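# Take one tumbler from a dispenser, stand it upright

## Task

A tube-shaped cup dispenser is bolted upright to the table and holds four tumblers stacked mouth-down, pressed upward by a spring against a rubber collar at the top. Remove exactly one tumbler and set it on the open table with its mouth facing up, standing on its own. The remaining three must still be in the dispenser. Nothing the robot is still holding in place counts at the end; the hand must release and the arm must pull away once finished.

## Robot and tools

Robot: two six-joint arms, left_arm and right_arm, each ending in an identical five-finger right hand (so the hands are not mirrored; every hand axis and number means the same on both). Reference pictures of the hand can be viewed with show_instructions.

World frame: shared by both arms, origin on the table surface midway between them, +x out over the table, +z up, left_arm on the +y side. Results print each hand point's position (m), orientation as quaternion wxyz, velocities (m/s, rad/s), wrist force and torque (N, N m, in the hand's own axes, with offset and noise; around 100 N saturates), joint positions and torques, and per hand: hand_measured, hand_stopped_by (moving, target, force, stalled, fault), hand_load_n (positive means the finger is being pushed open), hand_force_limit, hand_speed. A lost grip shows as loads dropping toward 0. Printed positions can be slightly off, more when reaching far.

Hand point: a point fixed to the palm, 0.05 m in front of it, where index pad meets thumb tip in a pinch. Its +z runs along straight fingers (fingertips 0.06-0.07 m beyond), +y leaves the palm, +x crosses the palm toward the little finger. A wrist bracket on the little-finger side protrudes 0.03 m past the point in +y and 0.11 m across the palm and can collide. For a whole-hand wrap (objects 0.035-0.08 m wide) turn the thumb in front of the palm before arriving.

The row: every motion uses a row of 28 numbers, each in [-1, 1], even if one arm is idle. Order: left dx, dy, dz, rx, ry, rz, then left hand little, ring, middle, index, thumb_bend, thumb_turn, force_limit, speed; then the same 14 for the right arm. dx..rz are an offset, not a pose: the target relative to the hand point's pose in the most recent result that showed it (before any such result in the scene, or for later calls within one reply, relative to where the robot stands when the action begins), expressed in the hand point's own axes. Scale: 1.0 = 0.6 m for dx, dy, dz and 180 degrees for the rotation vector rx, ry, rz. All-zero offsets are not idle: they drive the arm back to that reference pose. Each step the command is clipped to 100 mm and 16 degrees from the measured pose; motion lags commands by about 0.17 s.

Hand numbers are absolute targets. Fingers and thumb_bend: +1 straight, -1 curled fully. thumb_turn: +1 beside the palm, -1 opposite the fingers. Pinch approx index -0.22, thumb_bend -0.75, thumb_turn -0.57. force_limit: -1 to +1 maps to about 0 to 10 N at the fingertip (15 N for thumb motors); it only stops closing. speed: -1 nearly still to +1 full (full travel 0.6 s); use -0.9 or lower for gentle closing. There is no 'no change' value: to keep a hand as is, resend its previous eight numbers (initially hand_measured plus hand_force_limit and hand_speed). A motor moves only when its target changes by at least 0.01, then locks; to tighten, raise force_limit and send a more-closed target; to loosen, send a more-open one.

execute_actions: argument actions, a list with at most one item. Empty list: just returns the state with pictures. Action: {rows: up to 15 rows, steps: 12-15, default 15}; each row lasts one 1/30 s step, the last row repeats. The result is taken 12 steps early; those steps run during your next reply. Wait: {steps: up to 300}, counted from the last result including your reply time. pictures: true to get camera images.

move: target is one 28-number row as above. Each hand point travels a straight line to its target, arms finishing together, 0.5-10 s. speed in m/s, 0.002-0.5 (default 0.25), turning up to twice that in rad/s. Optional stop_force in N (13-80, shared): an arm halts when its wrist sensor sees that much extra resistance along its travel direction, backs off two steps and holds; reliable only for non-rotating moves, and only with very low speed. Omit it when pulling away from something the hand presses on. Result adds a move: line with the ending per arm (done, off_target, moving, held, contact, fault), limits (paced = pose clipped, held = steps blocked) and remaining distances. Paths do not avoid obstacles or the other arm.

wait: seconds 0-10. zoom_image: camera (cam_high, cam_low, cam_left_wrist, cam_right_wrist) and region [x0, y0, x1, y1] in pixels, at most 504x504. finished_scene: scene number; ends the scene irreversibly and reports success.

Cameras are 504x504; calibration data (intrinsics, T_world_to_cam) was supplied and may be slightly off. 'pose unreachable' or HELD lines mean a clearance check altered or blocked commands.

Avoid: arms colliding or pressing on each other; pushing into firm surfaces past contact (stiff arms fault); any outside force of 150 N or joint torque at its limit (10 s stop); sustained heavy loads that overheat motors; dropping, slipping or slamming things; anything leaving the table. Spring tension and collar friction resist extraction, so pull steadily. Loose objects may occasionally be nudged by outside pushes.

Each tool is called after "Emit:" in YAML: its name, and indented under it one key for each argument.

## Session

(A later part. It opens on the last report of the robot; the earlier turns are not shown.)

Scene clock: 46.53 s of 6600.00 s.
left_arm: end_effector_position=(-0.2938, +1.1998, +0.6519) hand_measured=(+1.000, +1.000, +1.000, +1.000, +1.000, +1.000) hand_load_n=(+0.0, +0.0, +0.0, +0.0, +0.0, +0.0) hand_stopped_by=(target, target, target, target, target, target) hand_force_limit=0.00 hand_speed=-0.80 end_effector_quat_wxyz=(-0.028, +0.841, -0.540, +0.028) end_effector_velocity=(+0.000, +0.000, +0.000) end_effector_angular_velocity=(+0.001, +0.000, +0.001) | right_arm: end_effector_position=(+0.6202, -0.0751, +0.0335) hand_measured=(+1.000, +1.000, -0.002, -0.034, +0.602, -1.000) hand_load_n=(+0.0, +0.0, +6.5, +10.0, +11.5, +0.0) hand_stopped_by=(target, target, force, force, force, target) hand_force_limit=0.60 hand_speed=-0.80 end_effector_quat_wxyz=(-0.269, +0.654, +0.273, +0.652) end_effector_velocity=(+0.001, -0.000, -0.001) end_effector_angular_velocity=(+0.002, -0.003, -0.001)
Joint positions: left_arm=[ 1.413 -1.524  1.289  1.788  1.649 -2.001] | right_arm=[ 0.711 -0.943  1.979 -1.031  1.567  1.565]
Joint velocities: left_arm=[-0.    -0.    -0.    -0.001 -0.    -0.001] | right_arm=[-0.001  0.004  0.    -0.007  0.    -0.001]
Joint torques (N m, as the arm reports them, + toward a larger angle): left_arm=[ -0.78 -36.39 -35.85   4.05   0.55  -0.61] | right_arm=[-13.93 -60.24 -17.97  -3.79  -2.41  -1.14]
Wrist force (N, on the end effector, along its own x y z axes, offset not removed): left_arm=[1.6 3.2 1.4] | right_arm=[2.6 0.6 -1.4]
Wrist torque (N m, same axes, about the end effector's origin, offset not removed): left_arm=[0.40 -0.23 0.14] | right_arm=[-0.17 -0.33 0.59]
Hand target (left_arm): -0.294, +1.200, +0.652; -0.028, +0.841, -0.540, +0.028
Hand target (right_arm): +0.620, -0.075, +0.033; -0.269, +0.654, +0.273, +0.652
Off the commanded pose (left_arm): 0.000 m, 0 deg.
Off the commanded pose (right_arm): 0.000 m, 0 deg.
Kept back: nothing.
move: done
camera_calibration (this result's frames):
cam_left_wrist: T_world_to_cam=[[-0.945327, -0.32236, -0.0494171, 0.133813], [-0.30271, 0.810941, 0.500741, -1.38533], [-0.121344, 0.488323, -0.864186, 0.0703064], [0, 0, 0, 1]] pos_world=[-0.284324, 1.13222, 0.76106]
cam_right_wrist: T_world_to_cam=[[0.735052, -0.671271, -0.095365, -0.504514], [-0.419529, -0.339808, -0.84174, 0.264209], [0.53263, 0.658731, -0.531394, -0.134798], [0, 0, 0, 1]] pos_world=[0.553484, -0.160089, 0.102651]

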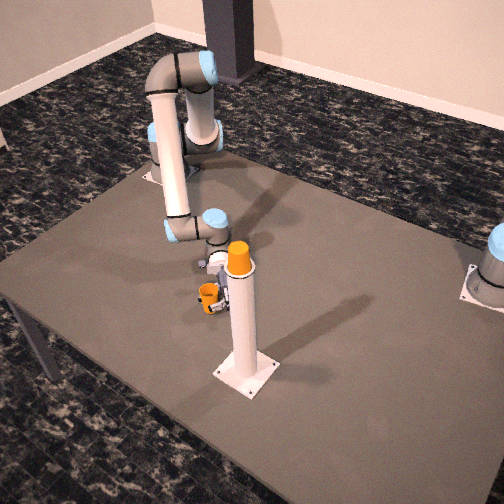

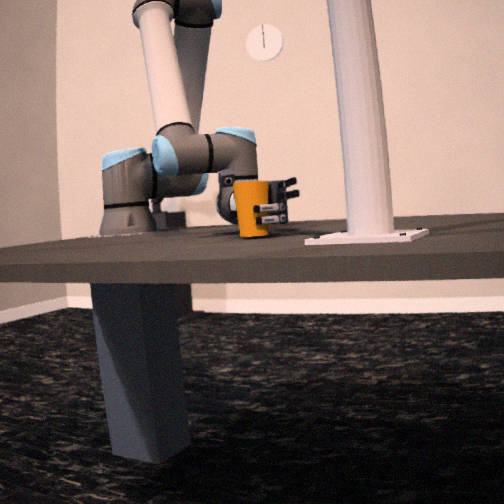

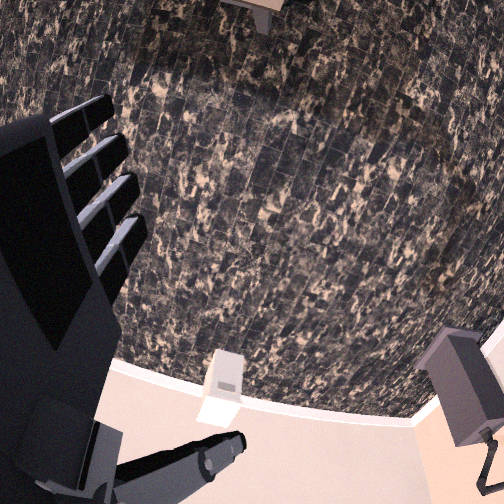

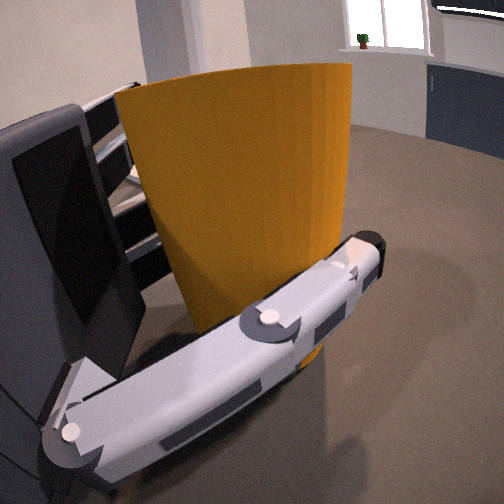

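Emit:
move:
  target: [0,0,0,0,0,0,1,1,1,1,1,1,0,-0.8,-0.006,0,0,0,0,0,1,1,-0.95,-0.95,-0.95,-1,0.6,-0.8]
  speed: 0.003
  stop_force: 13

Emit:
zoom_image:
  camera: "cam_low"
  region: [225, 205, 285, 250]

Scene clock: 48.23 s of 6600.00 s.
left_arm: end_effector_position=(-0.2938, +1.1998, +0.6519) hand_measured=(+1.000, +1.000, +1.000, +1.000, +1.000, +1.000) hand_load_n=(+0.0, +0.0, +0.0, +0.0, +0.0, +0.0) hand_stopped_by=(target, target, target, target, target, target) hand_force_limit=0.00 hand_speed=-0.80 end_effector_quat_wxyz=(-0.028, +0.841, -0.540, +0.028) end_effector_velocity=(-0.000, -0.000, -0.000) end_effector_angular_velocity=(-0.001, -0.000, +0.000) | right_arm: end_effector_position=(+0.6202, -0.0751, +0.0300) hand_measured=(+1.000, +1.000, -0.002, -0.034, +0.602, -1.000) hand_load_n=(+0.0, +0.0, +6.5, +10.0, +11.5, +0.0) hand_stopped_by=(target, target, force, force, force, target) hand_force_limit=0.60 hand_speed=-0.80 end_effector_quat_wxyz=(-0.269, +0.654, +0.273, +0.652) end_effector_velocity=(+0.000, -0.000, -0.001) end_effector_angular_velocity=(+0.000, +0.000, -0.000)
Joint positions: left_arm=[ 1.413 -1.524  1.289  1.788  1.649 -2.001] | right_arm=[ 0.711 -0.938  1.979 -1.036  1.567  1.565]
Joint velocities: left_arm=[0.    0.    0.001 0.001 0.    0.   ] | right_arm=[-0.     0.002  0.    -0.002 -0.     0.   ]
Joint torques (N m, as the arm reports them, + toward a larger angle): left_arm=[ -2.92 -35.57 -36.49   3.54   0.29  -0.31] | right_arm=[-18.05 -58.81 -17.27  -4.2   -2.76  -0.37]
Wrist force (N, on the end effector, along its own x y z axes, offset not removed): left_arm=[-0.3 3.0 1.5] | right_arm=[4.3 -0.6 -2.9]
Wrist torque (N m, same axes, about the end effector's origin, offset not removed): left_arm=[0.31 0.01 0.04] | right_arm=[-0.36 -0.69 0.67]
Hand target (left_arm): -0.294, +1.200, +0.652; -0.028, +0.841, -0.540, +0.028
Hand target (right_arm): +0.620, -0.075, +0.030; -0.269, +0.654, +0.273, +0.652
Off the commanded pose (left_arm): 0.000 m, 0 deg.
Off the commanded pose (right_arm): 0.000 m, 0 deg.
Kept back: nothing.
move: done
camera_calibration (this result's frames):
cam_left_wrist: T_world_to_cam=[[-0.945327, -0.32236, -0.049417, 0.133813], [-0.30271, 0.810941, 0.500741, -1.38533], [-0.121344, 0.488323, -0.864185, 0.0703063], [0, 0, 0, 1]] pos_world=[-0.284324, 1.13222, 0.76106]
cam_right_wrist: T_world_to_cam=[[0.735051, -0.671271, -0.0953655, -0.504864], [-0.419532, -0.33981, -0.841738, 0.261265], [0.532628, 0.658729, -0.531397, -0.136639], [0, 0, 0, 1]] pos_world=[0.553488, -0.160112, 0.0991599]

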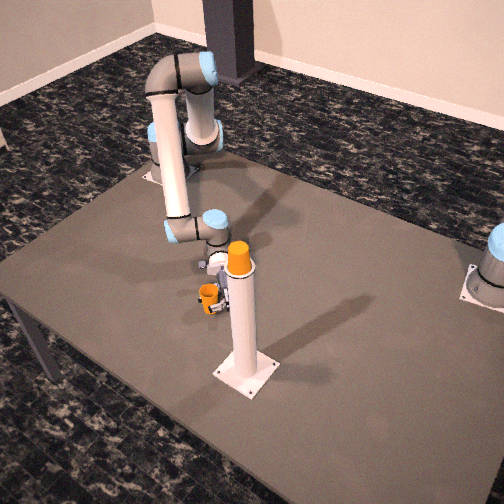

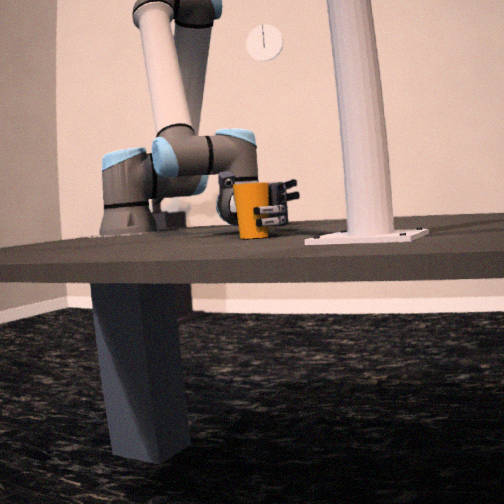

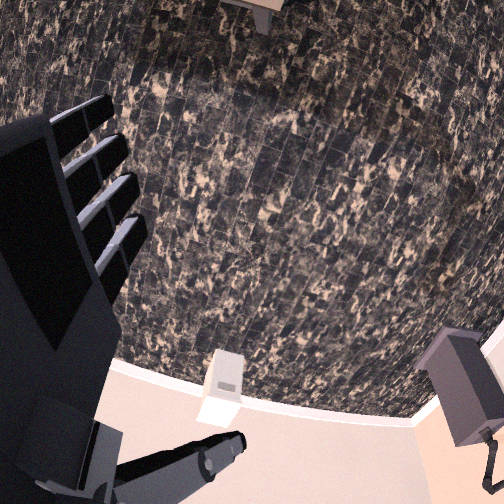

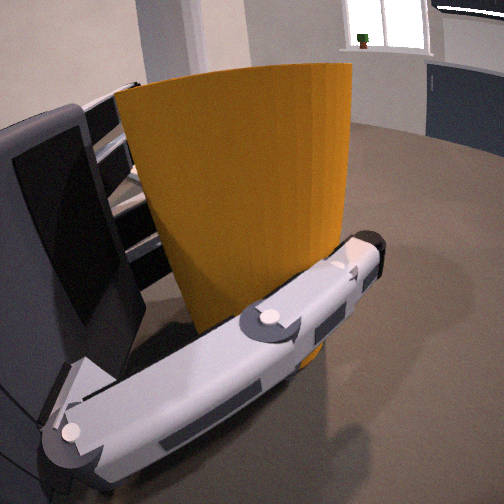

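Region (225, 205, 285, 250) of cam_low's 504x504 image, scaled by 8.400, with more detail than that image has; it fills the top 378 rows of this view, and the rest is white.

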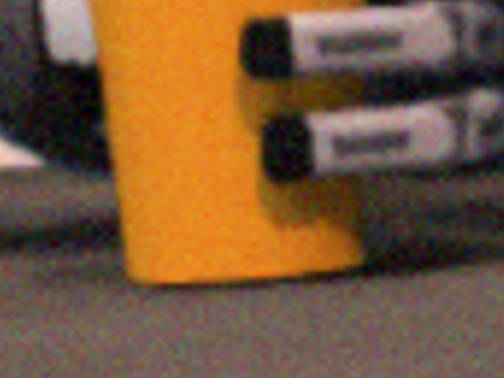

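Emit:
move:
  target: [0,0,0,0,0,0,1,1,1,1,1,1,0,-0.8,-0.0018,0,0,0,0,0,1,1,-0.95,-0.95,-0.95,-1,0.6,-0.8]
  speed: 0.002

Scene clock: 49.33 s of 6600.00 s.
left_arm: end_effector_position=(-0.2938, +1.1998, +0.6519) hand_measured=(+1.000, +1.000, +1.000, +1.000, +1.000, +1.000) hand_load_n=(+0.0, +0.0, +0.0, +0.0, +0.0, +0.0) hand_stopped_by=(target, target, target, target, target, target) hand_force_limit=0.00 hand_speed=-0.80 end_effector_quat_wxyz=(-0.028, +0.841, -0.540, +0.028) end_effector_velocity=(+0.000, -0.000, -0.000) end_effector_angular_velocity=(-0.001, +0.000, +0.000) | right_arm: end_effector_position=(+0.6202, -0.0752, +0.0290) hand_measured=(+1.000, +1.000, -0.002, -0.034, +0.602, -1.000) hand_load_n=(+0.0, +0.0, +6.5, +10.0, +11.5, +0.0) hand_stopped_by=(target, target, force, force, force, target) hand_force_limit=0.60 hand_speed=-0.80 end_effector_quat_wxyz=(-0.269, +0.654, +0.273, +0.652) end_effector_velocity=(+0.000, +0.000, -0.001) end_effector_angular_velocity=(+0.000, -0.000, -0.000)
Joint positions: left_arm=[ 1.413 -1.524  1.289  1.788  1.649 -2.001] | right_arm=[ 0.711 -0.937  1.979 -1.038  1.567  1.565]
Joint velocities: left_arm=[-0.    -0.     0.001 -0.    -0.    -0.001] | right_arm=[-0.     0.001 -0.    -0.002 -0.     0.   ]
Joint torques (N m, as the arm reports them, + toward a larger angle): left_arm=[ -2.89 -34.33 -35.62   3.86   0.22  -0.38] | right_arm=[-15.91 -60.13 -17.58  -4.16  -2.73  -0.66]
Wrist force (N, on the end effector, along its own x y z axes, offset not removed): left_arm=[1.1 1.2 2.2] | right_arm=[3.9 0.7 -0.5]
Wrist torque (N m, same axes, about the end effector's origin, offset not removed): left_arm=[-0.02 -0.13 0.08] | right_arm=[-0.20 -0.69 0.69]
Hand target (left_arm): -0.294, +1.200, +0.652; -0.028, +0.841, -0.540, +0.028
Hand target (right_arm): +0.620, -0.075, +0.029; -0.269, +0.654, +0.273, +0.652
Off the commanded pose (left_arm): 0.000 m, 0 deg.
Off the commanded pose (right_arm): 0.000 m, 0 deg.
Kept back: nothing.
move: done
camera_calibration (this result's frames):
cam_left_wrist: T_world_to_cam=[[-0.945327, -0.322359, -0.049417, 0.133813], [-0.30271, 0.810941, 0.500741, -1.38533], [-0.121344, 0.488323, -0.864186, 0.0703063], [0, 0, 0, 1]] pos_world=[-0.284324, 1.13222, 0.76106]
cam_right_wrist: T_world_to_cam=[[0.735051, -0.671271, -0.0953657, -0.504965], [-0.419533, -0.339811, -0.841736, 0.260412], [0.532627, 0.658728, -0.531399, -0.137172], [0, 0, 0, 1]] pos_world=[0.553489, -0.160119, 0.0981484]

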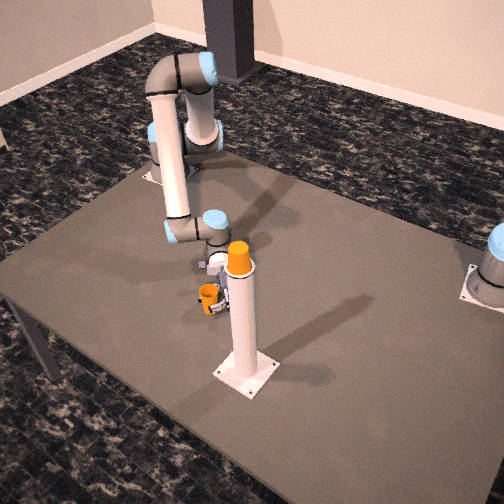

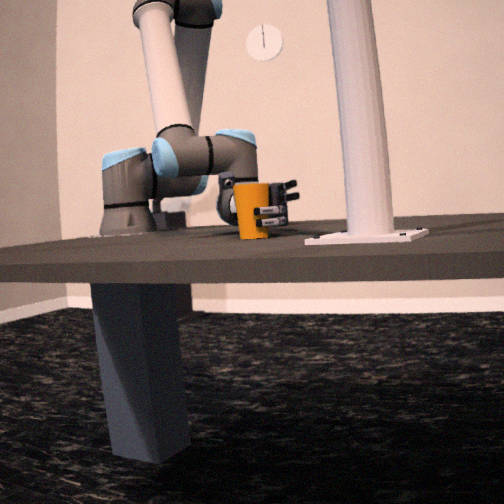

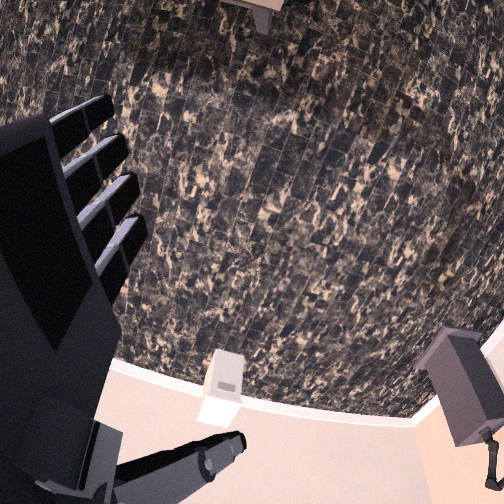

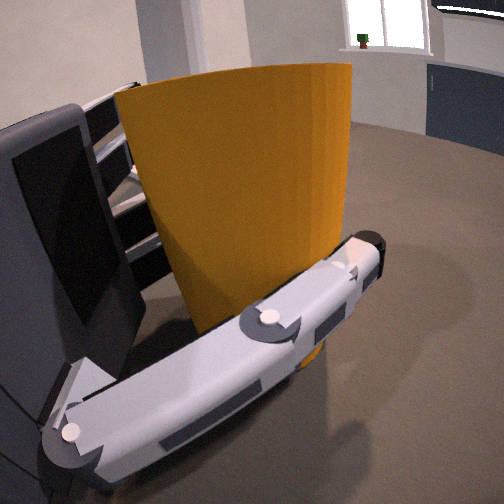

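No contact yet; another millimetre.

Emit:
move:
  target: [0,0,0,0,0,0,1,1,1,1,1,1,0,-0.8,-0.0018,0,0,0,0,0,1,1,-0.95,-0.95,-0.95,-1,0.6,-0.8]
  speed: 0.002

Scene clock: 50.30 s of 6600.00 s.
left_arm: end_effector_position=(-0.2938, +1.1998, +0.6519) hand_measured=(+1.000, +1.000, +1.000, +1.000, +1.000, +1.000) hand_load_n=(+0.0, +0.0, +0.0, +0.0, +0.0, +0.0) hand_stopped_by=(target, target, target, target, target, target) hand_force_limit=0.00 hand_speed=-0.80 end_effector_quat_wxyz=(-0.028, +0.841, -0.540, +0.028) end_effector_velocity=(-0.000, -0.000, -0.000) end_effector_angular_velocity=(+0.000, -0.000, +0.000) | right_arm: end_effector_position=(+0.6202, -0.0752, +0.0280) hand_measured=(+1.000, +1.000, -0.002, -0.034, +0.602, -1.000) hand_load_n=(+0.0, +0.0, +6.5, +9.5, +12.0, -1.0) hand_stopped_by=(target, target, force, force, force, target) hand_force_limit=0.60 hand_speed=-0.80 end_effector_quat_wxyz=(-0.269, +0.654, +0.273, +0.652) end_effector_velocity=(+0.000, -0.000, -0.001) end_effector_angular_velocity=(+0.000, +0.000, -0.000)
Joint positions: left_arm=[ 1.413 -1.524  1.289  1.788  1.649 -2.001] | right_arm=[ 0.711 -0.935  1.979 -1.039  1.567  1.565]
Joint velocities: left_arm=[ 0. -0.  0. -0.  0.  0.] | right_arm=[-0.     0.001  0.    -0.001 -0.     0.   ]
Joint torques (N m, as the arm reports them, + toward a larger angle): left_arm=[ -2.17 -36.86 -36.53   3.53   0.24  -0.52] | right_arm=[-16.27 -56.99 -17.33  -3.21  -2.82  -0.45]
Wrist force (N, on the end effector, along its own x y z axes, offset not removed): left_arm=[3.1 1.7 0.5] | right_arm=[6.6 1.6 -2.1]
Wrist torque (N m, same axes, about the end effector's origin, offset not removed): left_arm=[0.22 -0.44 0.16] | right_arm=[-0.05 -0.39 0.60]
Hand target (left_arm): -0.294, +1.200, +0.652; -0.028, +0.841, -0.540, +0.028
Hand target (right_arm): +0.620, -0.075, +0.028; -0.269, +0.654, +0.273, +0.652
Off the commanded pose (left_arm): 0.000 m, 0 deg.
Off the commanded pose (right_arm): 0.000 m, 0 deg.
Kept back: nothing.
move: done
camera_calibration (this result's frames):
cam_left_wrist: T_world_to_cam=[[-0.945326, -0.32236, -0.0494171, 0.133813], [-0.30271, 0.810941, 0.500741, -1.38533], [-0.121344, 0.488323, -0.864186, 0.0703062], [0, 0, 0, 1]] pos_world=[-0.284324, 1.13222, 0.76106]
cam_right_wrist: T_world_to_cam=[[0.735054, -0.671269, -0.0953631, -0.505066], [-0.419501, -0.339778, -0.841766, 0.259573], [0.532649, 0.658748, -0.531353, -0.137711], [0, 0, 0, 1]] pos_world=[0.553493, -0.160121, 0.0971623]

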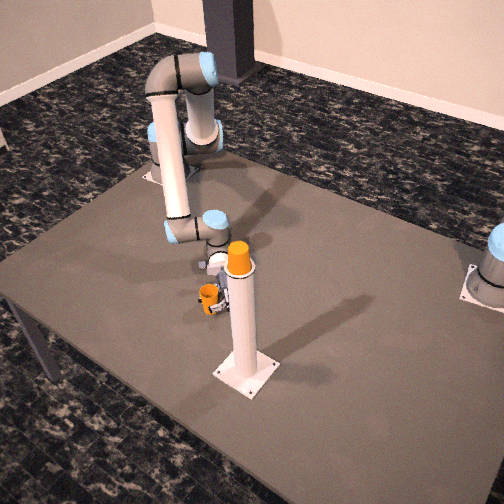

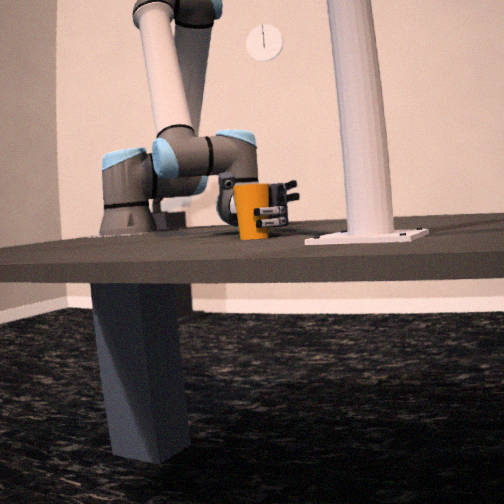

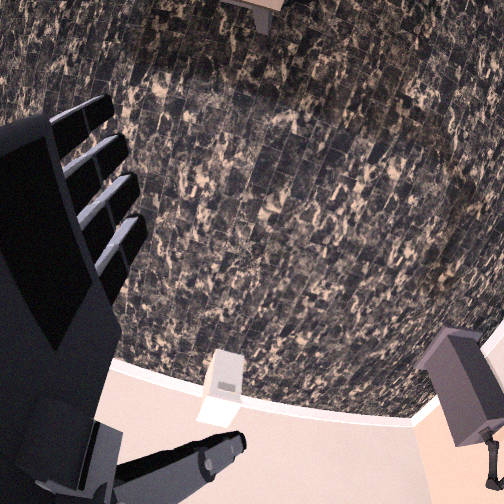

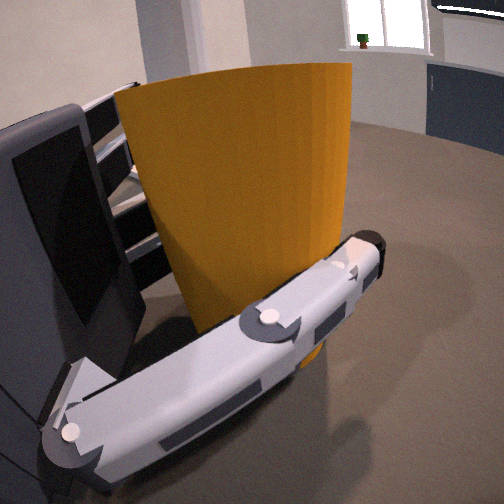

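Contact made (loads changed). Release.

Emit:
move:
  target: [0,0,0,0,0,0,1,1,1,1,1,1,0,-0.8,0,0,0,0,0,0,1,1,1,1,1,-1,0.6,-0.3]
  speed: 0.01

Scene clock: 52.30 s of 6600.00 s.
left_arm: end_effector_position=(-0.2938, +1.1998, +0.6519) hand_measured=(+1.000, +1.000, +1.000, +1.000, +1.000, +1.000) hand_load_n=(+0.0, +0.0, +0.0, +0.0, +0.0, +0.0) hand_stopped_by=(target, target, target, target, target, target) hand_force_limit=0.00 hand_speed=-0.80 end_effector_quat_wxyz=(-0.028, +0.841, -0.540, +0.028) end_effector_velocity=(+0.000, +0.000, +0.000) end_effector_angular_velocity=(-0.001, +0.000, -0.000) | right_arm: end_effector_position=(+0.6202, -0.0752, +0.0280) hand_measured=(+1.000, +1.000, +1.000, +1.000, +1.000, -1.000) hand_load_n=(+0.0, +0.0, +0.0, +0.0, +0.0, +0.0) hand_stopped_by=(target, target, target, target, target, target) hand_force_limit=0.60 hand_speed=-0.30 end_effector_quat_wxyz=(-0.269, +0.654, +0.273, +0.652) end_effector_velocity=(-0.000, -0.000, -0.000) end_effector_angular_velocity=(-0.000, +0.001, -0.000)
Joint positions: left_arm=[ 1.413 -1.524  1.289  1.788  1.649 -2.001] | right_arm=[ 0.711 -0.935  1.979 -1.039  1.567  1.565]
Joint velocities: left_arm=[-0.     0.    -0.001  0.001 -0.     0.   ] | right_arm=[-0.    -0.     0.     0.001  0.     0.001]
Joint torques (N m, as the arm reports them, + toward a larger angle): left_arm=[ -2.2  -36.04 -36.29   3.61   0.2   -0.41] | right_arm=[-15.64 -89.52 -22.66   1.31  -1.98  -0.76]
Wrist force (N, on the end effector, along its own x y z axes, offset not removed): left_arm=[1.6 2.9 1.4] | right_arm=[4.6 1.9 -3.7]
Wrist torque (N m, same axes, about the end effector's origin, offset not removed): left_arm=[0.46 -0.25 0.13] | right_arm=[0.13 -0.57 0.79]
Hand target (left_arm): -0.294, +1.200, +0.652; -0.028, +0.841, -0.540, +0.028
Hand target (right_arm): +0.620, -0.075, +0.028; -0.269, +0.654, +0.273, +0.652
Off the commanded pose (left_arm): 0.000 m, 0 deg.
Off the commanded pose (right_arm): 0.000 m, 0 deg.
Kept back: nothing.
move: done
camera_calibration (this result's frames):
cam_left_wrist: T_world_to_cam=[[-0.945327, -0.32236, -0.049417, 0.133813], [-0.30271, 0.810941, 0.500741, -1.38533], [-0.121344, 0.488322, -0.864186, 0.0703065], [0, 0, 0, 1]] pos_world=[-0.284324, 1.13222, 0.76106]
cam_right_wrist: T_world_to_cam=[[0.735056, -0.671267, -0.0953645, -0.505069], [-0.419515, -0.339796, -0.841752, 0.259558], [0.532635, 0.658741, -0.531376, -0.137702], [0, 0, 0, 1]] pos_world=[0.553487, -0.160129, 0.0971465]

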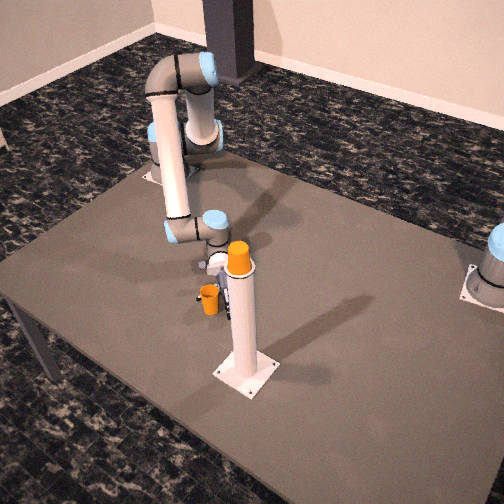

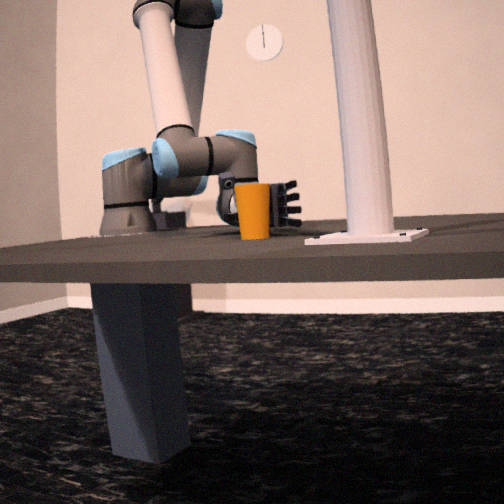

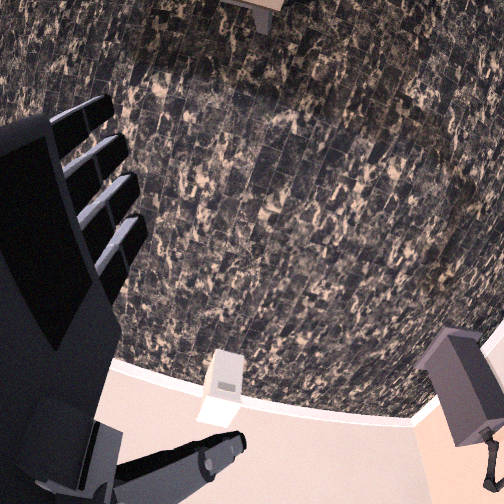

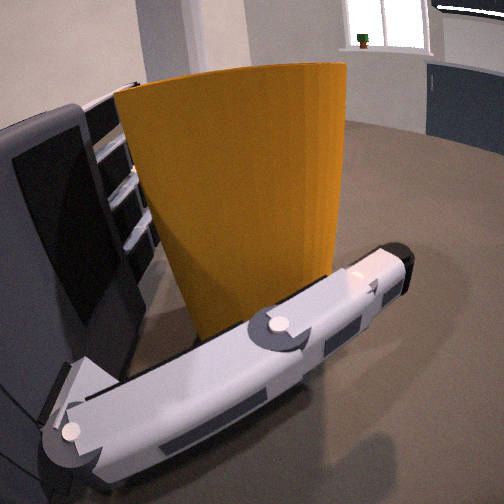

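Emit:
move:
  target: [0,0,0,0,0,0,1,1,1,1,1,1,0,-0.8,0.48,-0.07,-0.43,0,0,0,1,1,1,1,1,-1,0.6,-0.3]
  speed: 0.2

Scene clock: 55.20 s of 6600.00 s.
left_arm: end_effector_position=(-0.2938, +1.1998, +0.6519) hand_measured=(+1.000, +1.000, +1.000, +1.000, +1.000, +1.000) hand_load_n=(+0.0, +0.0, +0.0, +0.0, +0.0, +0.0) hand_stopped_by=(target, target, target, target, target, target) hand_force_limit=0.00 hand_speed=-0.80 end_effector_quat_wxyz=(-0.028, +0.841, -0.540, +0.028) end_effector_velocity=(-0.000, +0.000, +0.001) end_effector_angular_velocity=(+0.002, -0.000, -0.000) | right_arm: end_effector_position=(+0.4084, -0.2262, +0.3160) hand_measured=(+1.000, +1.000, +1.000, +1.000, +1.000, -1.000) hand_load_n=(+0.0, +0.0, +0.0, +0.0, +0.0, +0.0) hand_stopped_by=(target, target, target, target, target, target) hand_force_limit=0.60 hand_speed=-0.30 end_effector_quat_wxyz=(-0.269, +0.654, +0.274, +0.652) end_effector_velocity=(-0.001, -0.001, +0.002) end_effector_angular_velocity=(+0.000, +0.001, -0.000)
Joint positions: left_arm=[ 1.413 -1.524  1.289  1.788  1.649 -2.001] | right_arm=[ 0.816 -1.663  2.264 -0.596  1.671  1.566]
Joint velocities: left_arm=[ 0.     0.    -0.002 -0.001  0.     0.   ] | right_arm=[ 0.001 -0.005  0.     0.005  0.001  0.001]
Joint torques (N m, as the arm reports them, + toward a larger angle): left_arm=[ -1.81 -35.69 -35.86   4.3    0.5   -0.15] | right_arm=[ 17.91 -38.44 -31.06   1.39   2.92   2.17]
Wrist force (N, on the end effector, along its own x y z axes, offset not removed): left_arm=[0.3 2.3 1.3] | right_arm=[6.4 2.5 -1.7]
Wrist torque (N m, same axes, about the end effector's origin, offset not removed): left_arm=[0.39 -0.06 0.04] | right_arm=[0.11 -0.86 0.86]
Hand target (left_arm): -0.294, +1.200, +0.652; -0.028, +0.841, -0.540, +0.028
Hand target (right_arm): +0.408, -0.226, +0.316; -0.269, +0.654, +0.274, +0.652
Off the commanded pose (left_arm): 0.000 m, 0 deg.
Off the commanded pose (right_arm): 0.001 m, 0 deg.
Kept back: nothing.
move: done
camera_calibration (this result's frames):
cam_left_wrist: T_world_to_cam=[[-0.945327, -0.32236, -0.0494169, 0.133813], [-0.30271, 0.810941, 0.500741, -1.38533], [-0.121344, 0.488322, -0.864186, 0.0703064], [0, 0, 0, 1]] pos_world=[-0.284324, 1.13222, 0.76106]
cam_right_wrist: T_world_to_cam=[[0.735081, -0.671282, -0.0950621, -0.423382], [-0.419295, -0.339934, -0.841806, 0.361653], [0.532774, 0.658654, -0.531344, 0.227584], [0, 0, 0, 1]] pos_world=[0.341608, -0.31117, 0.385119]

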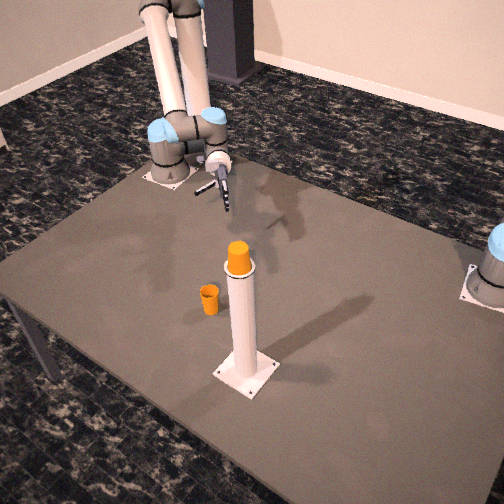

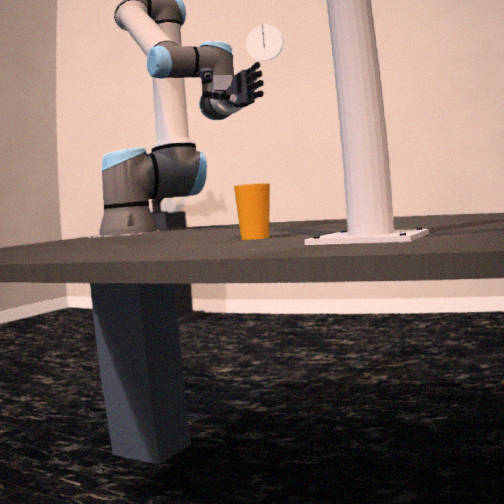

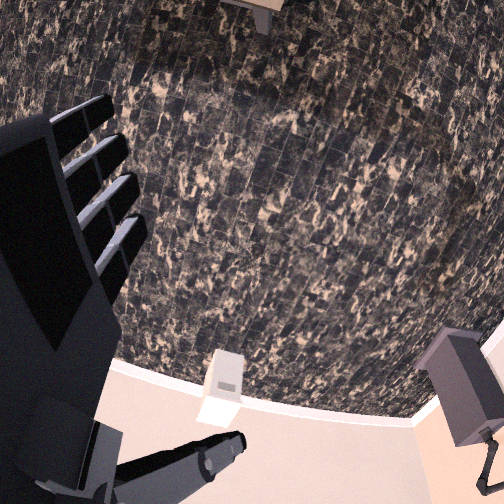

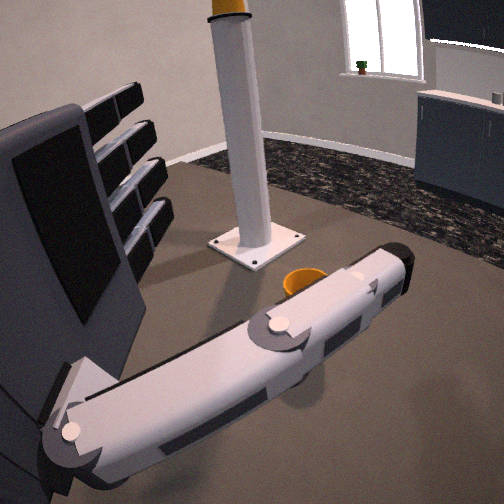

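The tumbler stands mouth up on the bare table, the others remain in the dispenser, and the arm is clear.

Emit:
finished_scene:
  scene: 2

The scene is finished: the task was done.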